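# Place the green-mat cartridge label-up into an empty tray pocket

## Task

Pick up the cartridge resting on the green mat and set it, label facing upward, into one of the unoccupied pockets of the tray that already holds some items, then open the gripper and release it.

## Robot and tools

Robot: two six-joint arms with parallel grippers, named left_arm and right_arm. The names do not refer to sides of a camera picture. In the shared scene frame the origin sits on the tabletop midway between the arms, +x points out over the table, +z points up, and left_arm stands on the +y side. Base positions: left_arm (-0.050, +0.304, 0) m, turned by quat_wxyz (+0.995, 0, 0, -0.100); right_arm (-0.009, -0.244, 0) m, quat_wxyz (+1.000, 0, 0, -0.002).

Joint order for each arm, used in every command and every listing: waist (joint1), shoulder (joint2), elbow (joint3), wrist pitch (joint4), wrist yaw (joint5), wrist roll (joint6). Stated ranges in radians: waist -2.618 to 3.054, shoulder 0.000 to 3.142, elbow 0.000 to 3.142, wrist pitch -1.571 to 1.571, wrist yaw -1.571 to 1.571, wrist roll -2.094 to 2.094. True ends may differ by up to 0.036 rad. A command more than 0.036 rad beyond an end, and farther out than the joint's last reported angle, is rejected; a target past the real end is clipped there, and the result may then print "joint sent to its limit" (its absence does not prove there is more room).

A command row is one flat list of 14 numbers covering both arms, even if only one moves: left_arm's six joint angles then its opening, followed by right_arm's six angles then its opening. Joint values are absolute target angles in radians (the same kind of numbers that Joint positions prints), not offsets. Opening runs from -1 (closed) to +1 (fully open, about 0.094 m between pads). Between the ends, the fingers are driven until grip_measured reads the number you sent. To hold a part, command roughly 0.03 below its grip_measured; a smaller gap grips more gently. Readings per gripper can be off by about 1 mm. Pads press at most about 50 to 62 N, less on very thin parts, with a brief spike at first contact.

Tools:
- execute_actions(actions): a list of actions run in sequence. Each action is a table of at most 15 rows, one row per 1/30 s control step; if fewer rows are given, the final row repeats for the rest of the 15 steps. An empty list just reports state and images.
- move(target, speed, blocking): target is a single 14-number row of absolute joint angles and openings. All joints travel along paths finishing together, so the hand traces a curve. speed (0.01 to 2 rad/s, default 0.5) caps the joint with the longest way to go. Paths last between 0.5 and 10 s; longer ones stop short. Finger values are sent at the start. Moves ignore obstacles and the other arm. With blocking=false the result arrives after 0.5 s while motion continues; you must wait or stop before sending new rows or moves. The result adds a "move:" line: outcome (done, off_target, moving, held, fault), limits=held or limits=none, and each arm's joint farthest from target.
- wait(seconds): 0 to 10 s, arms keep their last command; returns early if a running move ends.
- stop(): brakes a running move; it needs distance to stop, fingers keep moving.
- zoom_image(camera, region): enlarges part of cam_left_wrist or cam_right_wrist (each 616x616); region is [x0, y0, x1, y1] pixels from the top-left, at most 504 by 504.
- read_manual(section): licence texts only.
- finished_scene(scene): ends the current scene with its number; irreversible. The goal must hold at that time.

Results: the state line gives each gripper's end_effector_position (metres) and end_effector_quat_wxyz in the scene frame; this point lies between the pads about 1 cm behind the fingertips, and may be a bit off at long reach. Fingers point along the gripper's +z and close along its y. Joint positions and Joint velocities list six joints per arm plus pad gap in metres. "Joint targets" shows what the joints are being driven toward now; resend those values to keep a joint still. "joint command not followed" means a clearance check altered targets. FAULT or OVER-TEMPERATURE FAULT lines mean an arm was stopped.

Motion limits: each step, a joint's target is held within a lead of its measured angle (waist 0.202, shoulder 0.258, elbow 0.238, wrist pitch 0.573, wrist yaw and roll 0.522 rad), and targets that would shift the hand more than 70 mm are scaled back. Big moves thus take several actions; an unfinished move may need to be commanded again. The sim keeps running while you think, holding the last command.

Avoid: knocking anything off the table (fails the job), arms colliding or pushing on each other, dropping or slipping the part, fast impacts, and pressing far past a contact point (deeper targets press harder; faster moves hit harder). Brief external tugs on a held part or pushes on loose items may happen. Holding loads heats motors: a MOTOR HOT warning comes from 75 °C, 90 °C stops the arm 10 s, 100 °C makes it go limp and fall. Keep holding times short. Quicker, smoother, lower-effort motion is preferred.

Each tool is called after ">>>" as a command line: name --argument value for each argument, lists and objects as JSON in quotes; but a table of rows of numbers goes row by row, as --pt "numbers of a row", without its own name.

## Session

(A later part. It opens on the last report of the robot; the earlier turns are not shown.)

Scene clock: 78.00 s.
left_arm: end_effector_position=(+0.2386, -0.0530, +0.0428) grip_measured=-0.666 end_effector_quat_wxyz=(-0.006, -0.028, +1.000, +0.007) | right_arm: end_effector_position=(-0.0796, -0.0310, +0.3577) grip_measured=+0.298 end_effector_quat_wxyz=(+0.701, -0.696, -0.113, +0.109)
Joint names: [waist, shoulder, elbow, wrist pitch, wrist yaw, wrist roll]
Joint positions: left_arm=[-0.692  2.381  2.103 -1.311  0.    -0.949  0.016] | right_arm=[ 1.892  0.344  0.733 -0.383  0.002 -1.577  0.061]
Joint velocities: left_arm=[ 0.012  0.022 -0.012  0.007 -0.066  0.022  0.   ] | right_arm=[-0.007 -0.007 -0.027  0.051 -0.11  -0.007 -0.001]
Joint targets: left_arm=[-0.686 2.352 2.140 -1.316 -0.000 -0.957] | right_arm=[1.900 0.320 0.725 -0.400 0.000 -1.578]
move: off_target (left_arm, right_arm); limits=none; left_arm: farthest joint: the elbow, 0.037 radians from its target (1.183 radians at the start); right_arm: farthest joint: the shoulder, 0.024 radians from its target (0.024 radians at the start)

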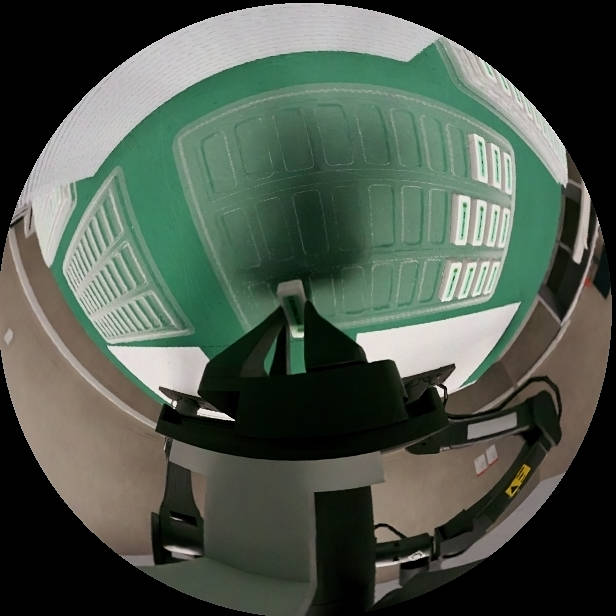

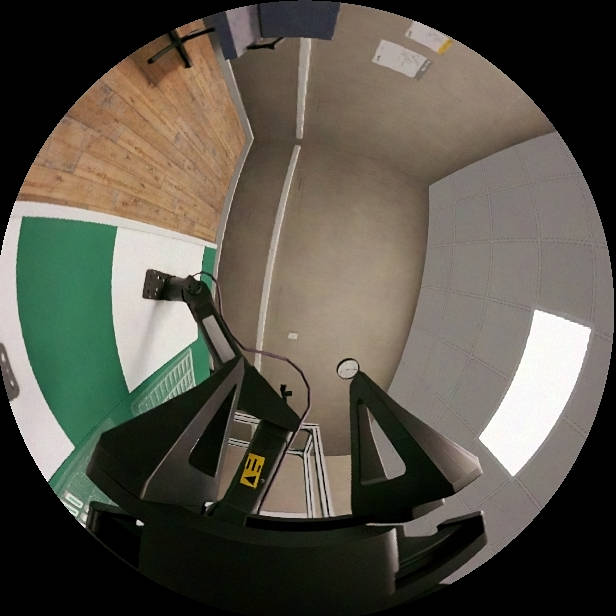

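>>> move --target '[-0.713,2.28,1.923,-1.166,0,-0.999,-0.70,1.9,0.32,0.725,-0.40,0,-1.578,0.3]' --speed 0.3

>>> zoom_image --camera "cam_left_wrist" --region '[230, 230, 370, 370]'

Scene clock: 86.93 s.
left_arm: end_effector_position=(+0.2281, -0.0508, +0.0273) grip_measured=-0.666 end_effector_quat_wxyz=(+0.001, -0.041, +0.999, -0.002) | right_arm: end_effector_position=(-0.0796, -0.0310, +0.3577) grip_measured=+0.298 end_effector_quat_wxyz=(+0.701, -0.696, -0.113, +0.109)
Joint names: [waist, shoulder, elbow, wrist pitch, wrist yaw, wrist roll]
Joint positions: left_arm=[-0.707  2.319  1.935 -1.181  0.    -0.991  0.016] | right_arm=[ 1.892  0.344  0.733 -0.383  0.002 -1.577  0.061]
Joint velocities: left_arm=[-0.007 -0.007 -0.012 -0.022 -0.007  0.007  0.   ] | right_arm=[ 0.002  0.002  0.002  0.007 -0.022 -0.066 -0.   ]
Joint targets: left_arm=[-0.713 2.280 1.923 -1.166 -0.000 -0.999] | right_arm=[1.900 0.320 0.725 -0.400 -0.000 -1.578]
move: off_target (left_arm, right_arm); limits=none; left_arm: farthest joint: the shoulder, 0.039 radians from its target (0.101 radians at the start); right_arm: farthest joint: the shoulder, 0.024 radians from its target (0.024 radians at the start)

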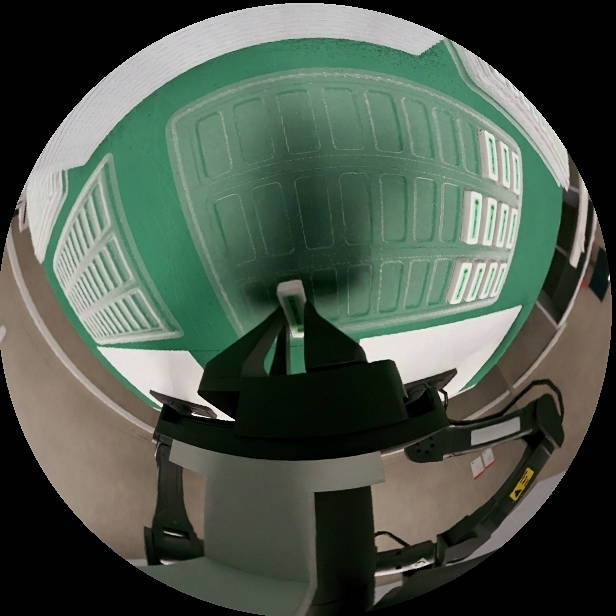

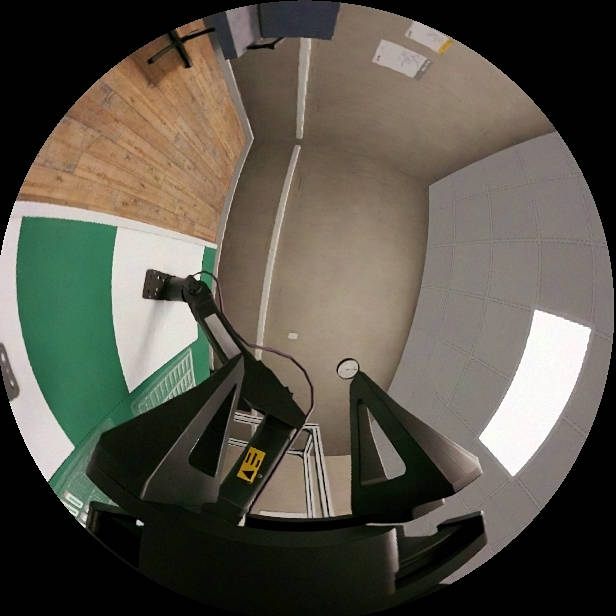

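Region (230, 230, 370, 370) of cam_left_wrist's 616x616 image, scaled by 3.600, with more detail than that image has.

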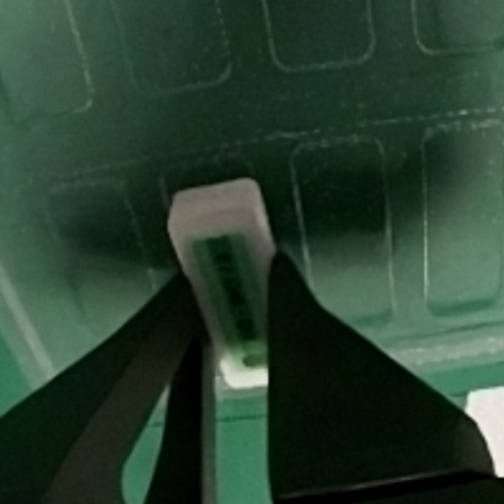

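>>> move --target '[-0.713,2.29,1.897,-1.144,0,-0.999,-0.70,1.9,0.32,0.725,-0.40,0,-1.578,0.3]' --speed 0.1

>>> zoom_image --camera "cam_left_wrist" --region '[230, 230, 370, 370]'

Scene clock: 92.13 s.
left_arm: end_effector_position=(+0.2262, -0.0484, +0.0199) grip_measured=-0.666 end_effector_quat_wxyz=(-0.001, -0.041, +0.999, +0.001) | right_arm: end_effector_position=(-0.0796, -0.0310, +0.3577) grip_measured=+0.298 end_effector_quat_wxyz=(+0.701, -0.696, -0.113, +0.109)
Joint names: [waist, shoulder, elbow, wrist pitch, wrist yaw, wrist roll]
Joint positions: left_arm=[-0.707  2.319  1.905 -1.159  0.    -0.991  0.016] | right_arm=[ 1.892  0.344  0.733 -0.383  0.002 -1.577  0.061]
Joint velocities: left_arm=[-0.002 -0.002  0.002 -0.022  0.037  0.051  0.001] | right_arm=[-0.017 -0.017  0.012 -0.037 -0.007 -0.022 -0.001]
Joint targets: left_arm=[-0.713 2.290 1.897 -1.144 -0.000 -0.999] | right_arm=[1.900 0.320 0.725 -0.400 -0.000 -1.578]
move: off_target (left_arm, right_arm); limits=none; left_arm: farthest joint: the shoulder, 0.029 radians from its target (0.029 radians at the start); right_arm: farthest joint: the shoulder, 0.024 radians from its target (0.024 radians at the start)

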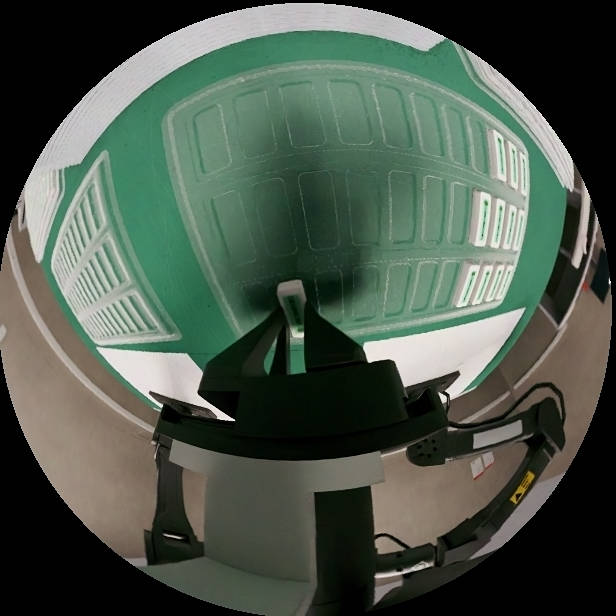

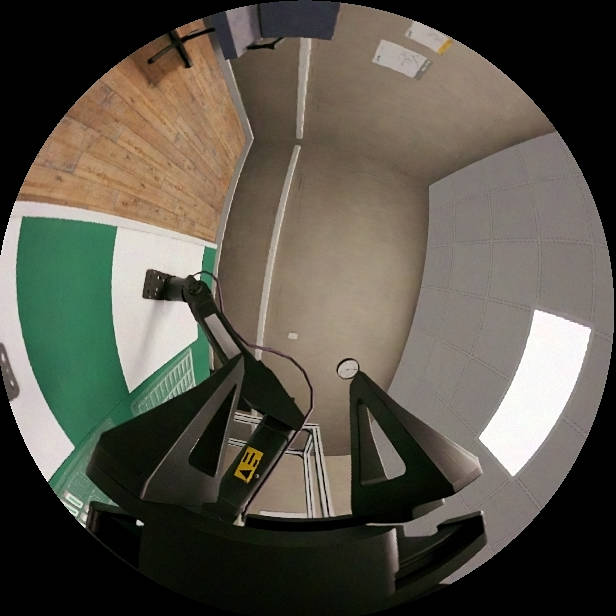

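Region (230, 230, 370, 370) of cam_left_wrist's 616x616 image, scaled by 3.600, with more detail than that image has.

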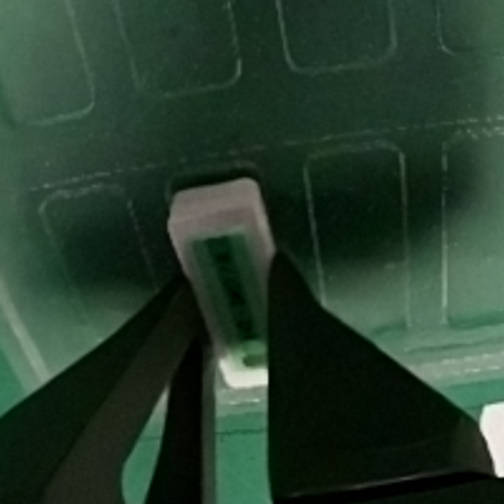

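>>> move --target '[-0.698,2.29,1.878,-1.122,0,-0.999,-0.70,1.9,0.32,0.725,-0.40,0,-1.578,0.3]' --speed 0.08

>>> zoom_image --camera "cam_left_wrist" --region '[230, 230, 370, 370]'

Scene clock: 95.63 s.
left_arm: end_effector_position=(+0.2270, -0.0492, +0.0171) grip_measured=-0.666 end_effector_quat_wxyz=(-0.001, -0.043, +0.999, -0.003) | right_arm: end_effector_position=(-0.0796, -0.0310, +0.3577) grip_measured=+0.298 end_effector_quat_wxyz=(+0.701, -0.696, -0.113, +0.109)
Joint names: [waist, shoulder, elbow, wrist pitch, wrist yaw, wrist roll]
Joint positions: left_arm=[-0.705  2.319  1.894 -1.141  0.004 -0.992  0.016] | right_arm=[ 1.892  0.344  0.733 -0.383  0.002 -1.577  0.061]
Joint velocities: left_arm=[-0.002  0.007  0.007  0.022 -0.022  0.022 -0.001] | right_arm=[-0.017 -0.012  0.002 -0.066 -0.037  0.022 -0.   ]
Joint targets: left_arm=[-0.698 2.290 1.878 -1.122 0.000 -0.999] | right_arm=[1.900 0.320 0.725 -0.400 0.000 -1.578]
move: off_target (left_arm, right_arm); limits=none; left_arm: farthest joint: the shoulder, 0.029 radians from its target (0.029 radians at the start); right_arm: farthest joint: the shoulder, 0.024 radians from its target (0.024 radians at the start)

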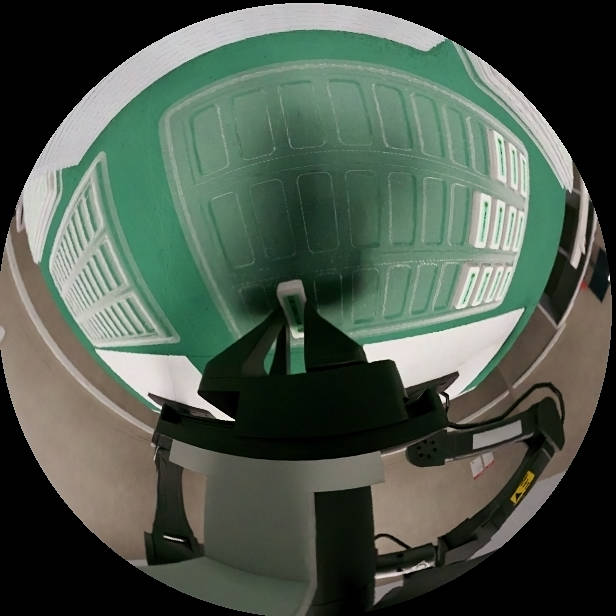

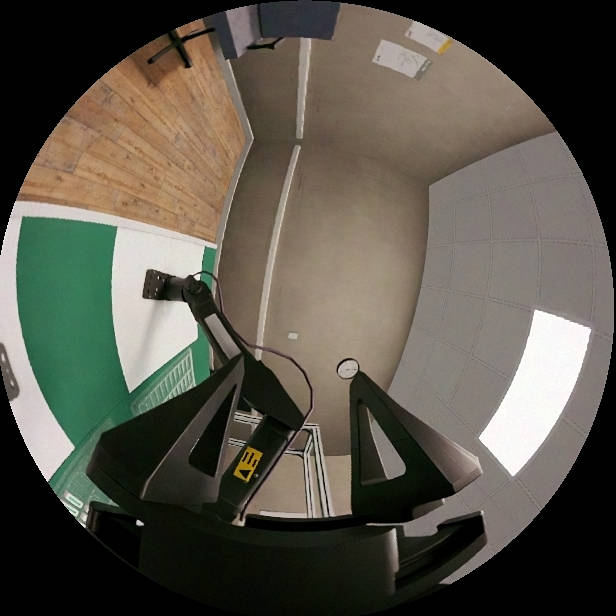

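Region (230, 230, 370, 370) of cam_left_wrist's 616x616 image, scaled by 3.600, with more detail than that image has.

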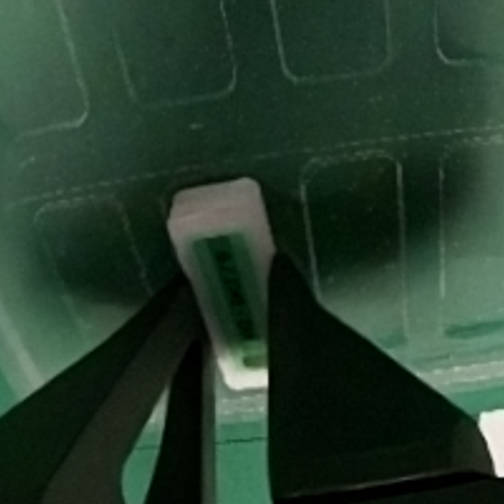

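>>> execute_actions --actions '[[[-0.697,2.29,1.895,-1.135,-0.004,-0.999,-0.70,1.9,0.32,0.725,-0.40,0,-1.578,0.3],[-0.697,2.29,1.895,-1.142,-0.008,-0.999,-0.70,1.9,0.32,0.725,-0.40,0,-1.578,0.3],[-0.697,2.29,1.895,-1.149,-0.008,-0.999,-0.70,1.9,0.32,0.725,-0.40,0,-1.578,0.3]]]'

>>> zoom_image --camera "cam_left_wrist" --region '[230, 230, 370, 370]'

Scene clock: 98.83 s.
left_arm: end_effector_position=(+0.2269, -0.0491, +0.0171) grip_measured=-0.666 end_effector_quat_wxyz=(-0.001, -0.043, +0.999, -0.003) | right_arm: end_effector_position=(-0.0796, -0.0310, +0.3577) grip_measured=+0.298 end_effector_quat_wxyz=(+0.701, -0.696, -0.113, +0.109)
Joint names: [waist, shoulder, elbow, wrist pitch, wrist yaw, wrist roll]
Joint positions: left_arm=[-0.705  2.319  1.894 -1.142  0.004 -0.992  0.016] | right_arm=[ 1.892  0.344  0.733 -0.383  0.002 -1.577  0.061]
Joint velocities: left_arm=[-0.002 -0.017  0.007  0.022 -0.081  0.022 -0.   ] | right_arm=[-0.002  0.002  0.012 -0.051  0.051  0.022  0.   ]
Joint targets: left_arm=[-0.697 2.290 1.895 -1.149 -0.008 -0.999] | right_arm=[1.900 0.320 0.725 -0.400 0.000 -1.578]

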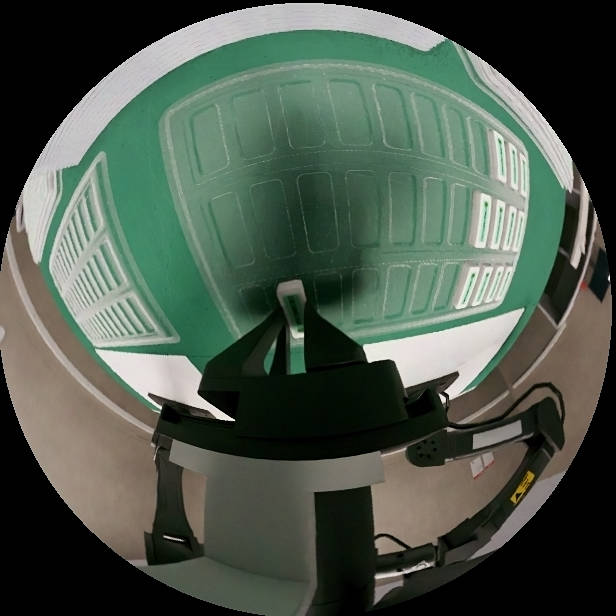

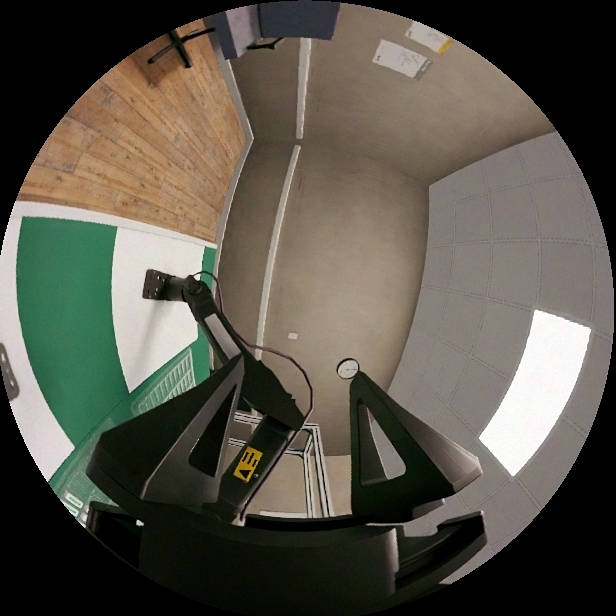

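Region (230, 230, 370, 370) of cam_left_wrist's 616x616 image, scaled by 3.600, with more detail than that image has.

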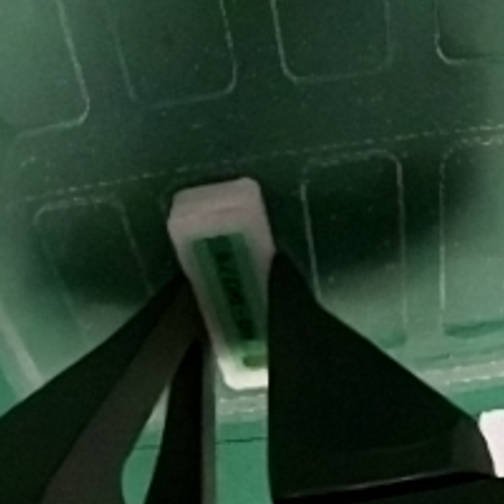

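>>> execute_actions --actions '[[[-0.697,2.29,1.895,-1.149,-0.008,-0.999,-0.64,1.9,0.32,0.725,-0.40,0,-1.578,0.3],[-0.697,2.29,1.895,-1.149,-0.008,-0.999,-0.6,1.9,0.32,0.725,-0.40,0,-1.578,0.3],[-0.697,2.29,1.895,-1.149,-0.008,-0.999,-0.6,1.9,0.32,0.725,-0.40,0,-1.578,0.3],[-0.697,2.29,1.895,-1.149,-0.008,-0.999,-0.6,1.9,0.32,0.725,-0.40,0,-1.578,0.3],[-0.697,2.29,1.895,-1.152,-0.008,-0.999,-0.6,1.9,0.32,0.725,-0.40,0,-1.578,0.3],[-0.697,2.29,1.895,-1.155,-0.008,-0.999,-0.6,1.9,0.32,0.725,-0.40,0,-1.578,0.3],[-0.697,2.29,1.895,-1.158,-0.008,-0.999,-0.6,1.9,0.32,0.725,-0.40,0,-1.578,0.3]]]'

>>> zoom_image --camera "cam_left_wrist" --region '[230, 230, 370, 370]'

Scene clock: 103.80 s.
left_arm: end_effector_position=(+0.2254, -0.0472, +0.0171) grip_measured=-0.603 end_effector_quat_wxyz=(-0.004, -0.043, +0.999, +0.001) | right_arm: end_effector_position=(-0.0796, -0.0310, +0.3577) grip_measured=+0.298 end_effector_quat_wxyz=(+0.701, -0.696, -0.113, +0.109)
Joint names: [waist, shoulder, elbow, wrist pitch, wrist yaw, wrist roll]
Joint positions: left_arm=[-0.705  2.319  1.894 -1.152  0.004 -0.992  0.019] | right_arm=[ 1.892  0.344  0.733 -0.383  0.002 -1.577  0.061]
Joint velocities: left_arm=[ 0.002  0.007  0.002 -0.037 -0.095 -0.007 -0.   ] | right_arm=[-0.022 -0.012  0.002  0.037  0.037  0.022  0.   ]
Joint targets: left_arm=[-0.697 2.290 1.895 -1.158 -0.008 -0.999] | right_arm=[1.900 0.320 0.725 -0.400 -0.000 -1.578]

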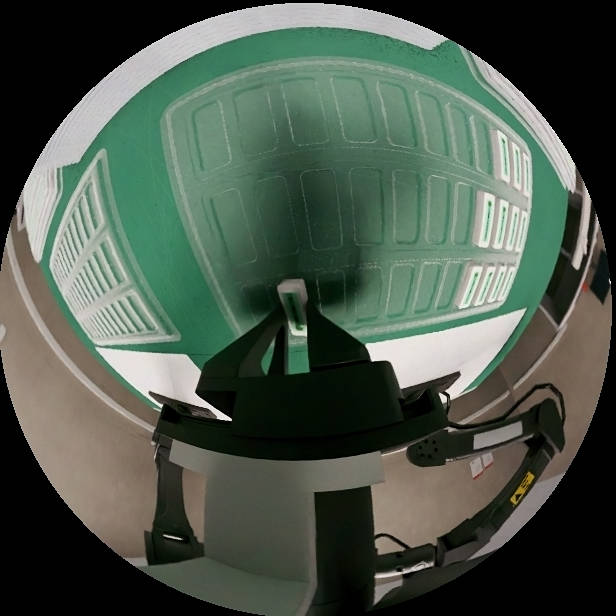

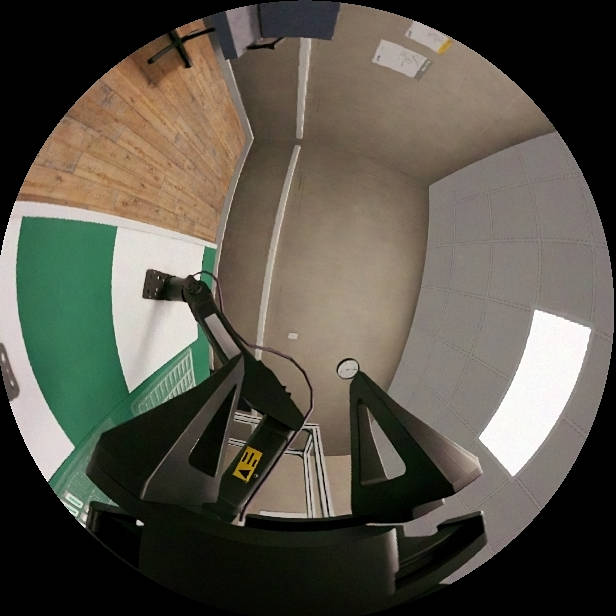

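Region (230, 230, 370, 370) of cam_left_wrist's 616x616 image, scaled by 3.600, with more detail than that image has.

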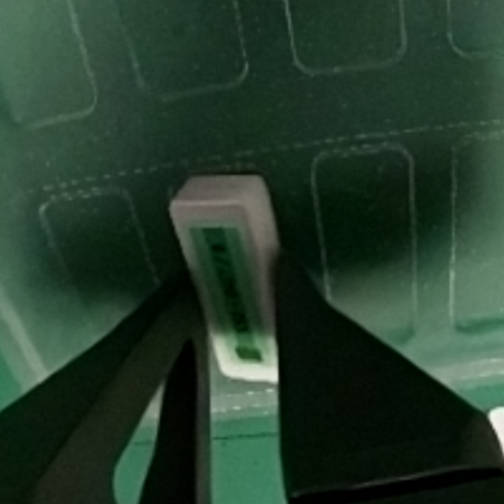

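Still tilted; push a bit more.

>>> execute_actions --actions '[[[-0.697,2.29,1.895,-1.160,-0.012,-0.999,-0.6,1.9,0.32,0.725,-0.40,0,-1.578,0.3],[-0.697,2.29,1.895,-1.162,-0.015,-0.999,-0.6,1.9,0.32,0.725,-0.40,0,-1.578,0.3],[-0.697,2.29,1.895,-1.164,-0.018,-0.999,-0.6,1.9,0.32,0.725,-0.40,0,-1.578,0.3]]]'

>>> zoom_image --camera "cam_left_wrist" --region '[230, 230, 370, 370]'

Scene clock: 107.40 s.
left_arm: end_effector_position=(+0.2250, -0.0457, +0.0172) grip_measured=-0.603 end_effector_quat_wxyz=(-0.004, -0.043, +0.999, +0.005) | right_arm: end_effector_position=(-0.0796, -0.0310, +0.3577) grip_measured=+0.298 end_effector_quat_wxyz=(+0.701, -0.696, -0.113, +0.109)
Joint names: [waist, shoulder, elbow, wrist pitch, wrist yaw, wrist roll]
Joint positions: left_arm=[-0.705  2.319  1.894 -1.157  0.001 -0.992  0.019] | right_arm=[ 1.892  0.344  0.733 -0.383  0.002 -1.577  0.061]
Joint velocities: left_arm=[ 0.002  0.012 -0.017  0.007 -0.007  0.022 -0.   ] | right_arm=[-0.002 -0.012  0.002  0.007 -0.022 -0.037  0.   ]
Joint targets: left_arm=[-0.697 2.290 1.895 -1.164 -0.018 -0.999] | right_arm=[1.900 0.320 0.725 -0.400 0.000 -1.578]

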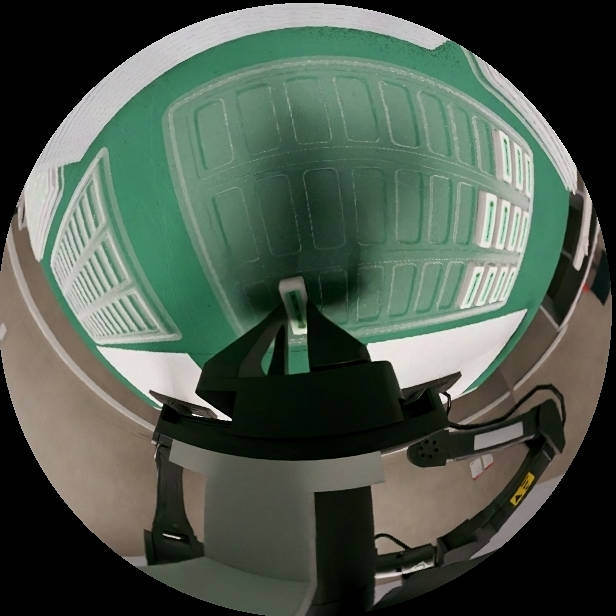

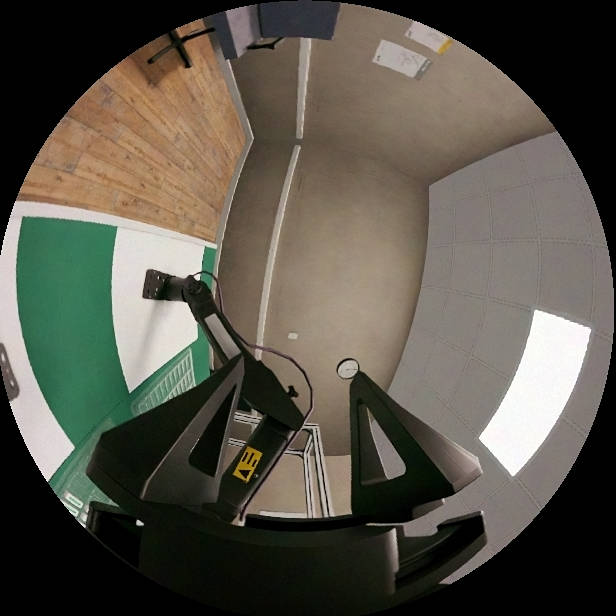

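Region (230, 230, 370, 370) of cam_left_wrist's 616x616 image, scaled by 3.600, with more detail than that image has.

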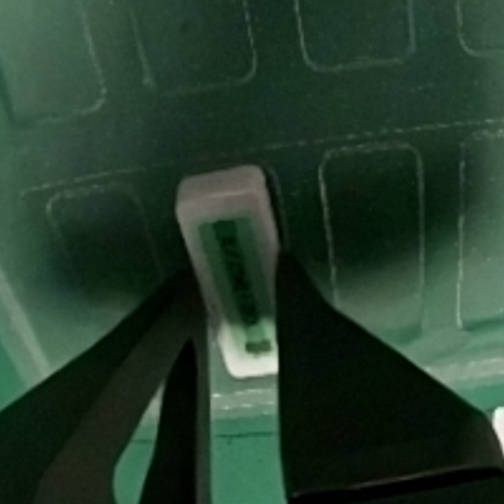

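>>> move --target '[-0.705,2.22,1.895,-1.18,0,-0.999,-0.3,1.9,0.32,0.725,-0.40,0,-1.578,0.3]' --speed 0.25

>>> zoom_image --camera "cam_left_wrist" --region '[230, 210, 370, 350]'

Scene clock: 110.27 s.
left_arm: end_effector_position=(+0.2259, -0.0469, +0.0469) grip_measured=-0.303 end_effector_quat_wxyz=(+0.011, -0.043, +0.999, -0.016) | right_arm: end_effector_position=(-0.0796, -0.0310, +0.3577) grip_measured=+0.298 end_effector_quat_wxyz=(+0.701, -0.696, -0.113, +0.109)
Joint names: [waist, shoulder, elbow, wrist pitch, wrist yaw, wrist roll]
Joint positions: left_arm=[-0.705  2.249  1.894 -1.176  0.001 -0.992  0.033] | right_arm=[ 1.892  0.344  0.733 -0.383  0.002 -1.577  0.061]
Joint velocities: left_arm=[ 0.002 -0.007 -0.007  0.037  0.007 -0.051  0.001] | right_arm=[-0.012  0.007 -0.002  0.022 -0.037 -0.022 -0.001]
Joint targets: left_arm=[-0.705 2.220 1.895 -1.180 0.000 -0.999] | right_arm=[1.900 0.320 0.725 -0.400 -0.000 -1.578]
move: off_target (left_arm, right_arm); limits=none; left_arm: farthest joint: the shoulder, 0.029 radians from its target (0.099 radians at the start); right_arm: farthest joint: the shoulder, 0.024 radians from its target (0.024 radians at the start)

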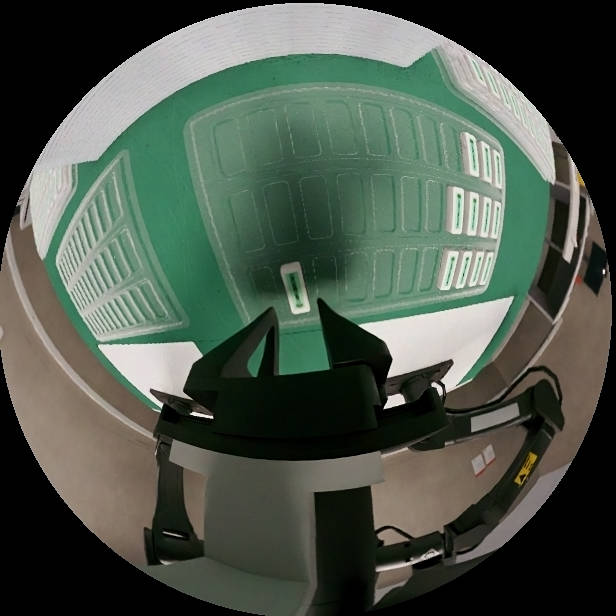

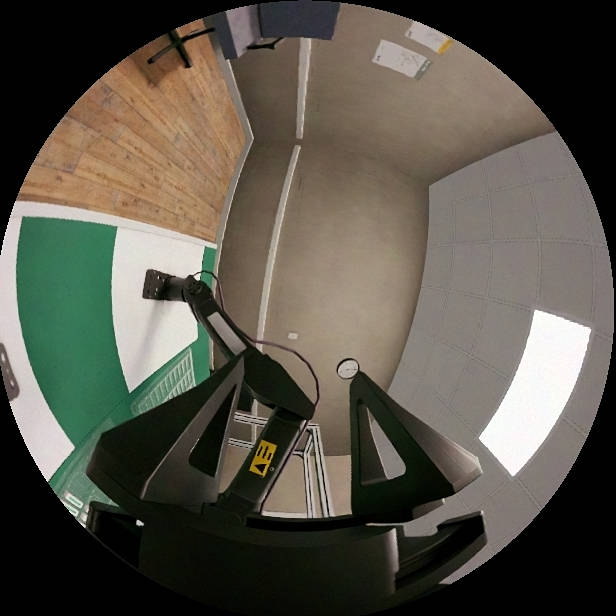

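Region (230, 210, 370, 350) of cam_left_wrist's 616x616 image, scaled by 3.600, with more detail than that image has.

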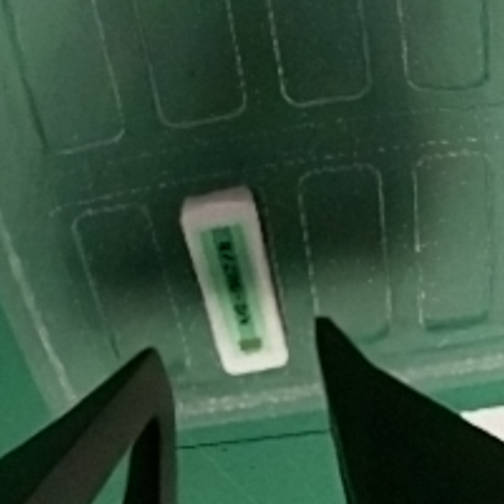

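>>> zoom_image --camera "cam_left_wrist" --region '[260, 250, 330, 320]'

Region (260, 250, 330, 320) of cam_left_wrist's 616x616 image, scaled by 7.200, with more detail than that image has.

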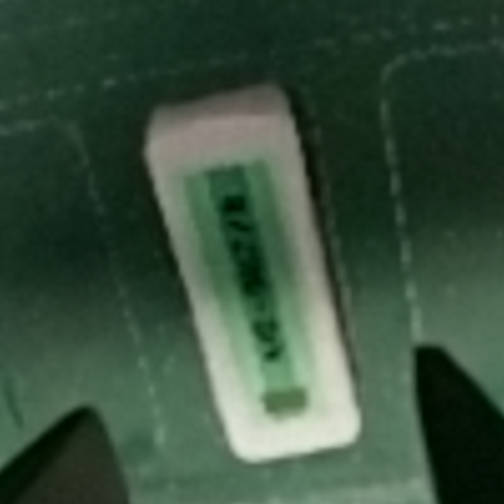

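>>> move --target '[-0.9,2.22,1.895,-1.2,0,-1.3,-0.3,1.9,0.32,0.725,-0.40,0,-1.578,0.3]' --speed 0.6

Scene clock: 118.00 s.
left_arm: end_effector_position=(+0.1486, -0.0910, +0.0468) grip_measured=-0.303 end_effector_quat_wxyz=(+0.001, -0.093, +0.996, -0.012) | right_arm: end_effector_position=(-0.0796, -0.0310, +0.3577) grip_measured=+0.298 end_effector_quat_wxyz=(+0.701, -0.696, -0.113, +0.109)
Joint names: [waist, shoulder, elbow, wrist pitch, wrist yaw, wrist roll]
Joint positions: left_arm=[-0.904  2.249  1.894 -1.193  0.007 -1.292  0.033] | right_arm=[ 1.892  0.344  0.733 -0.383  0.002 -1.577  0.061]
Joint velocities: left_arm=[ 0.007  0.022 -0.002 -0.007  0.007 -0.066  0.   ] | right_arm=[-0.012 -0.007 -0.017  0.051 -0.022 -0.007 -0.   ]
Joint targets: left_arm=[-0.900 2.220 1.895 -1.200 0.000 -1.300] | right_arm=[1.900 0.320 0.725 -0.400 -0.000 -1.578]
move: off_target (left_arm, right_arm); limits=none; left_arm: farthest joint: the shoulder, 0.029 radians from its target (0.029 radians at the start); right_arm: farthest joint: the shoulder, 0.024 radians from its target (0.024 radians at the start)

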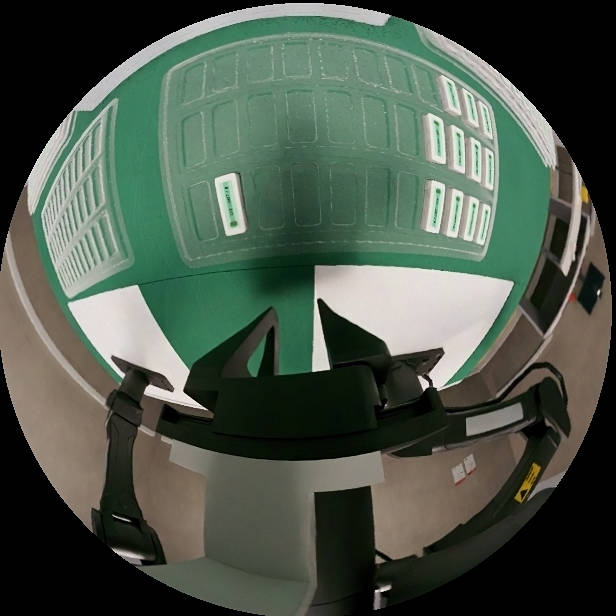

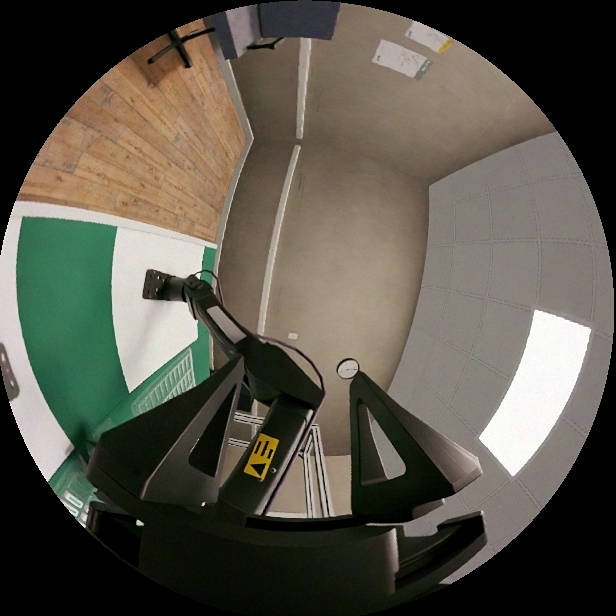

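>>> zoom_image --camera "cam_left_wrist" --region '[180, 155, 290, 265]'

Region (180, 155, 290, 265) of cam_left_wrist's 616x616 image, scaled by 4.582, with more detail than that image has.

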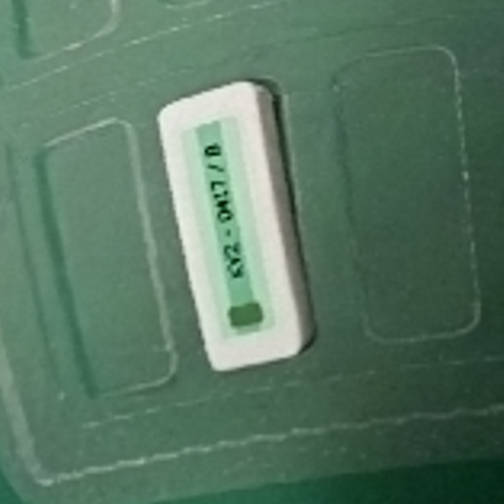

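>>> finished_scene --scene 2

The scene is finished: the task was done.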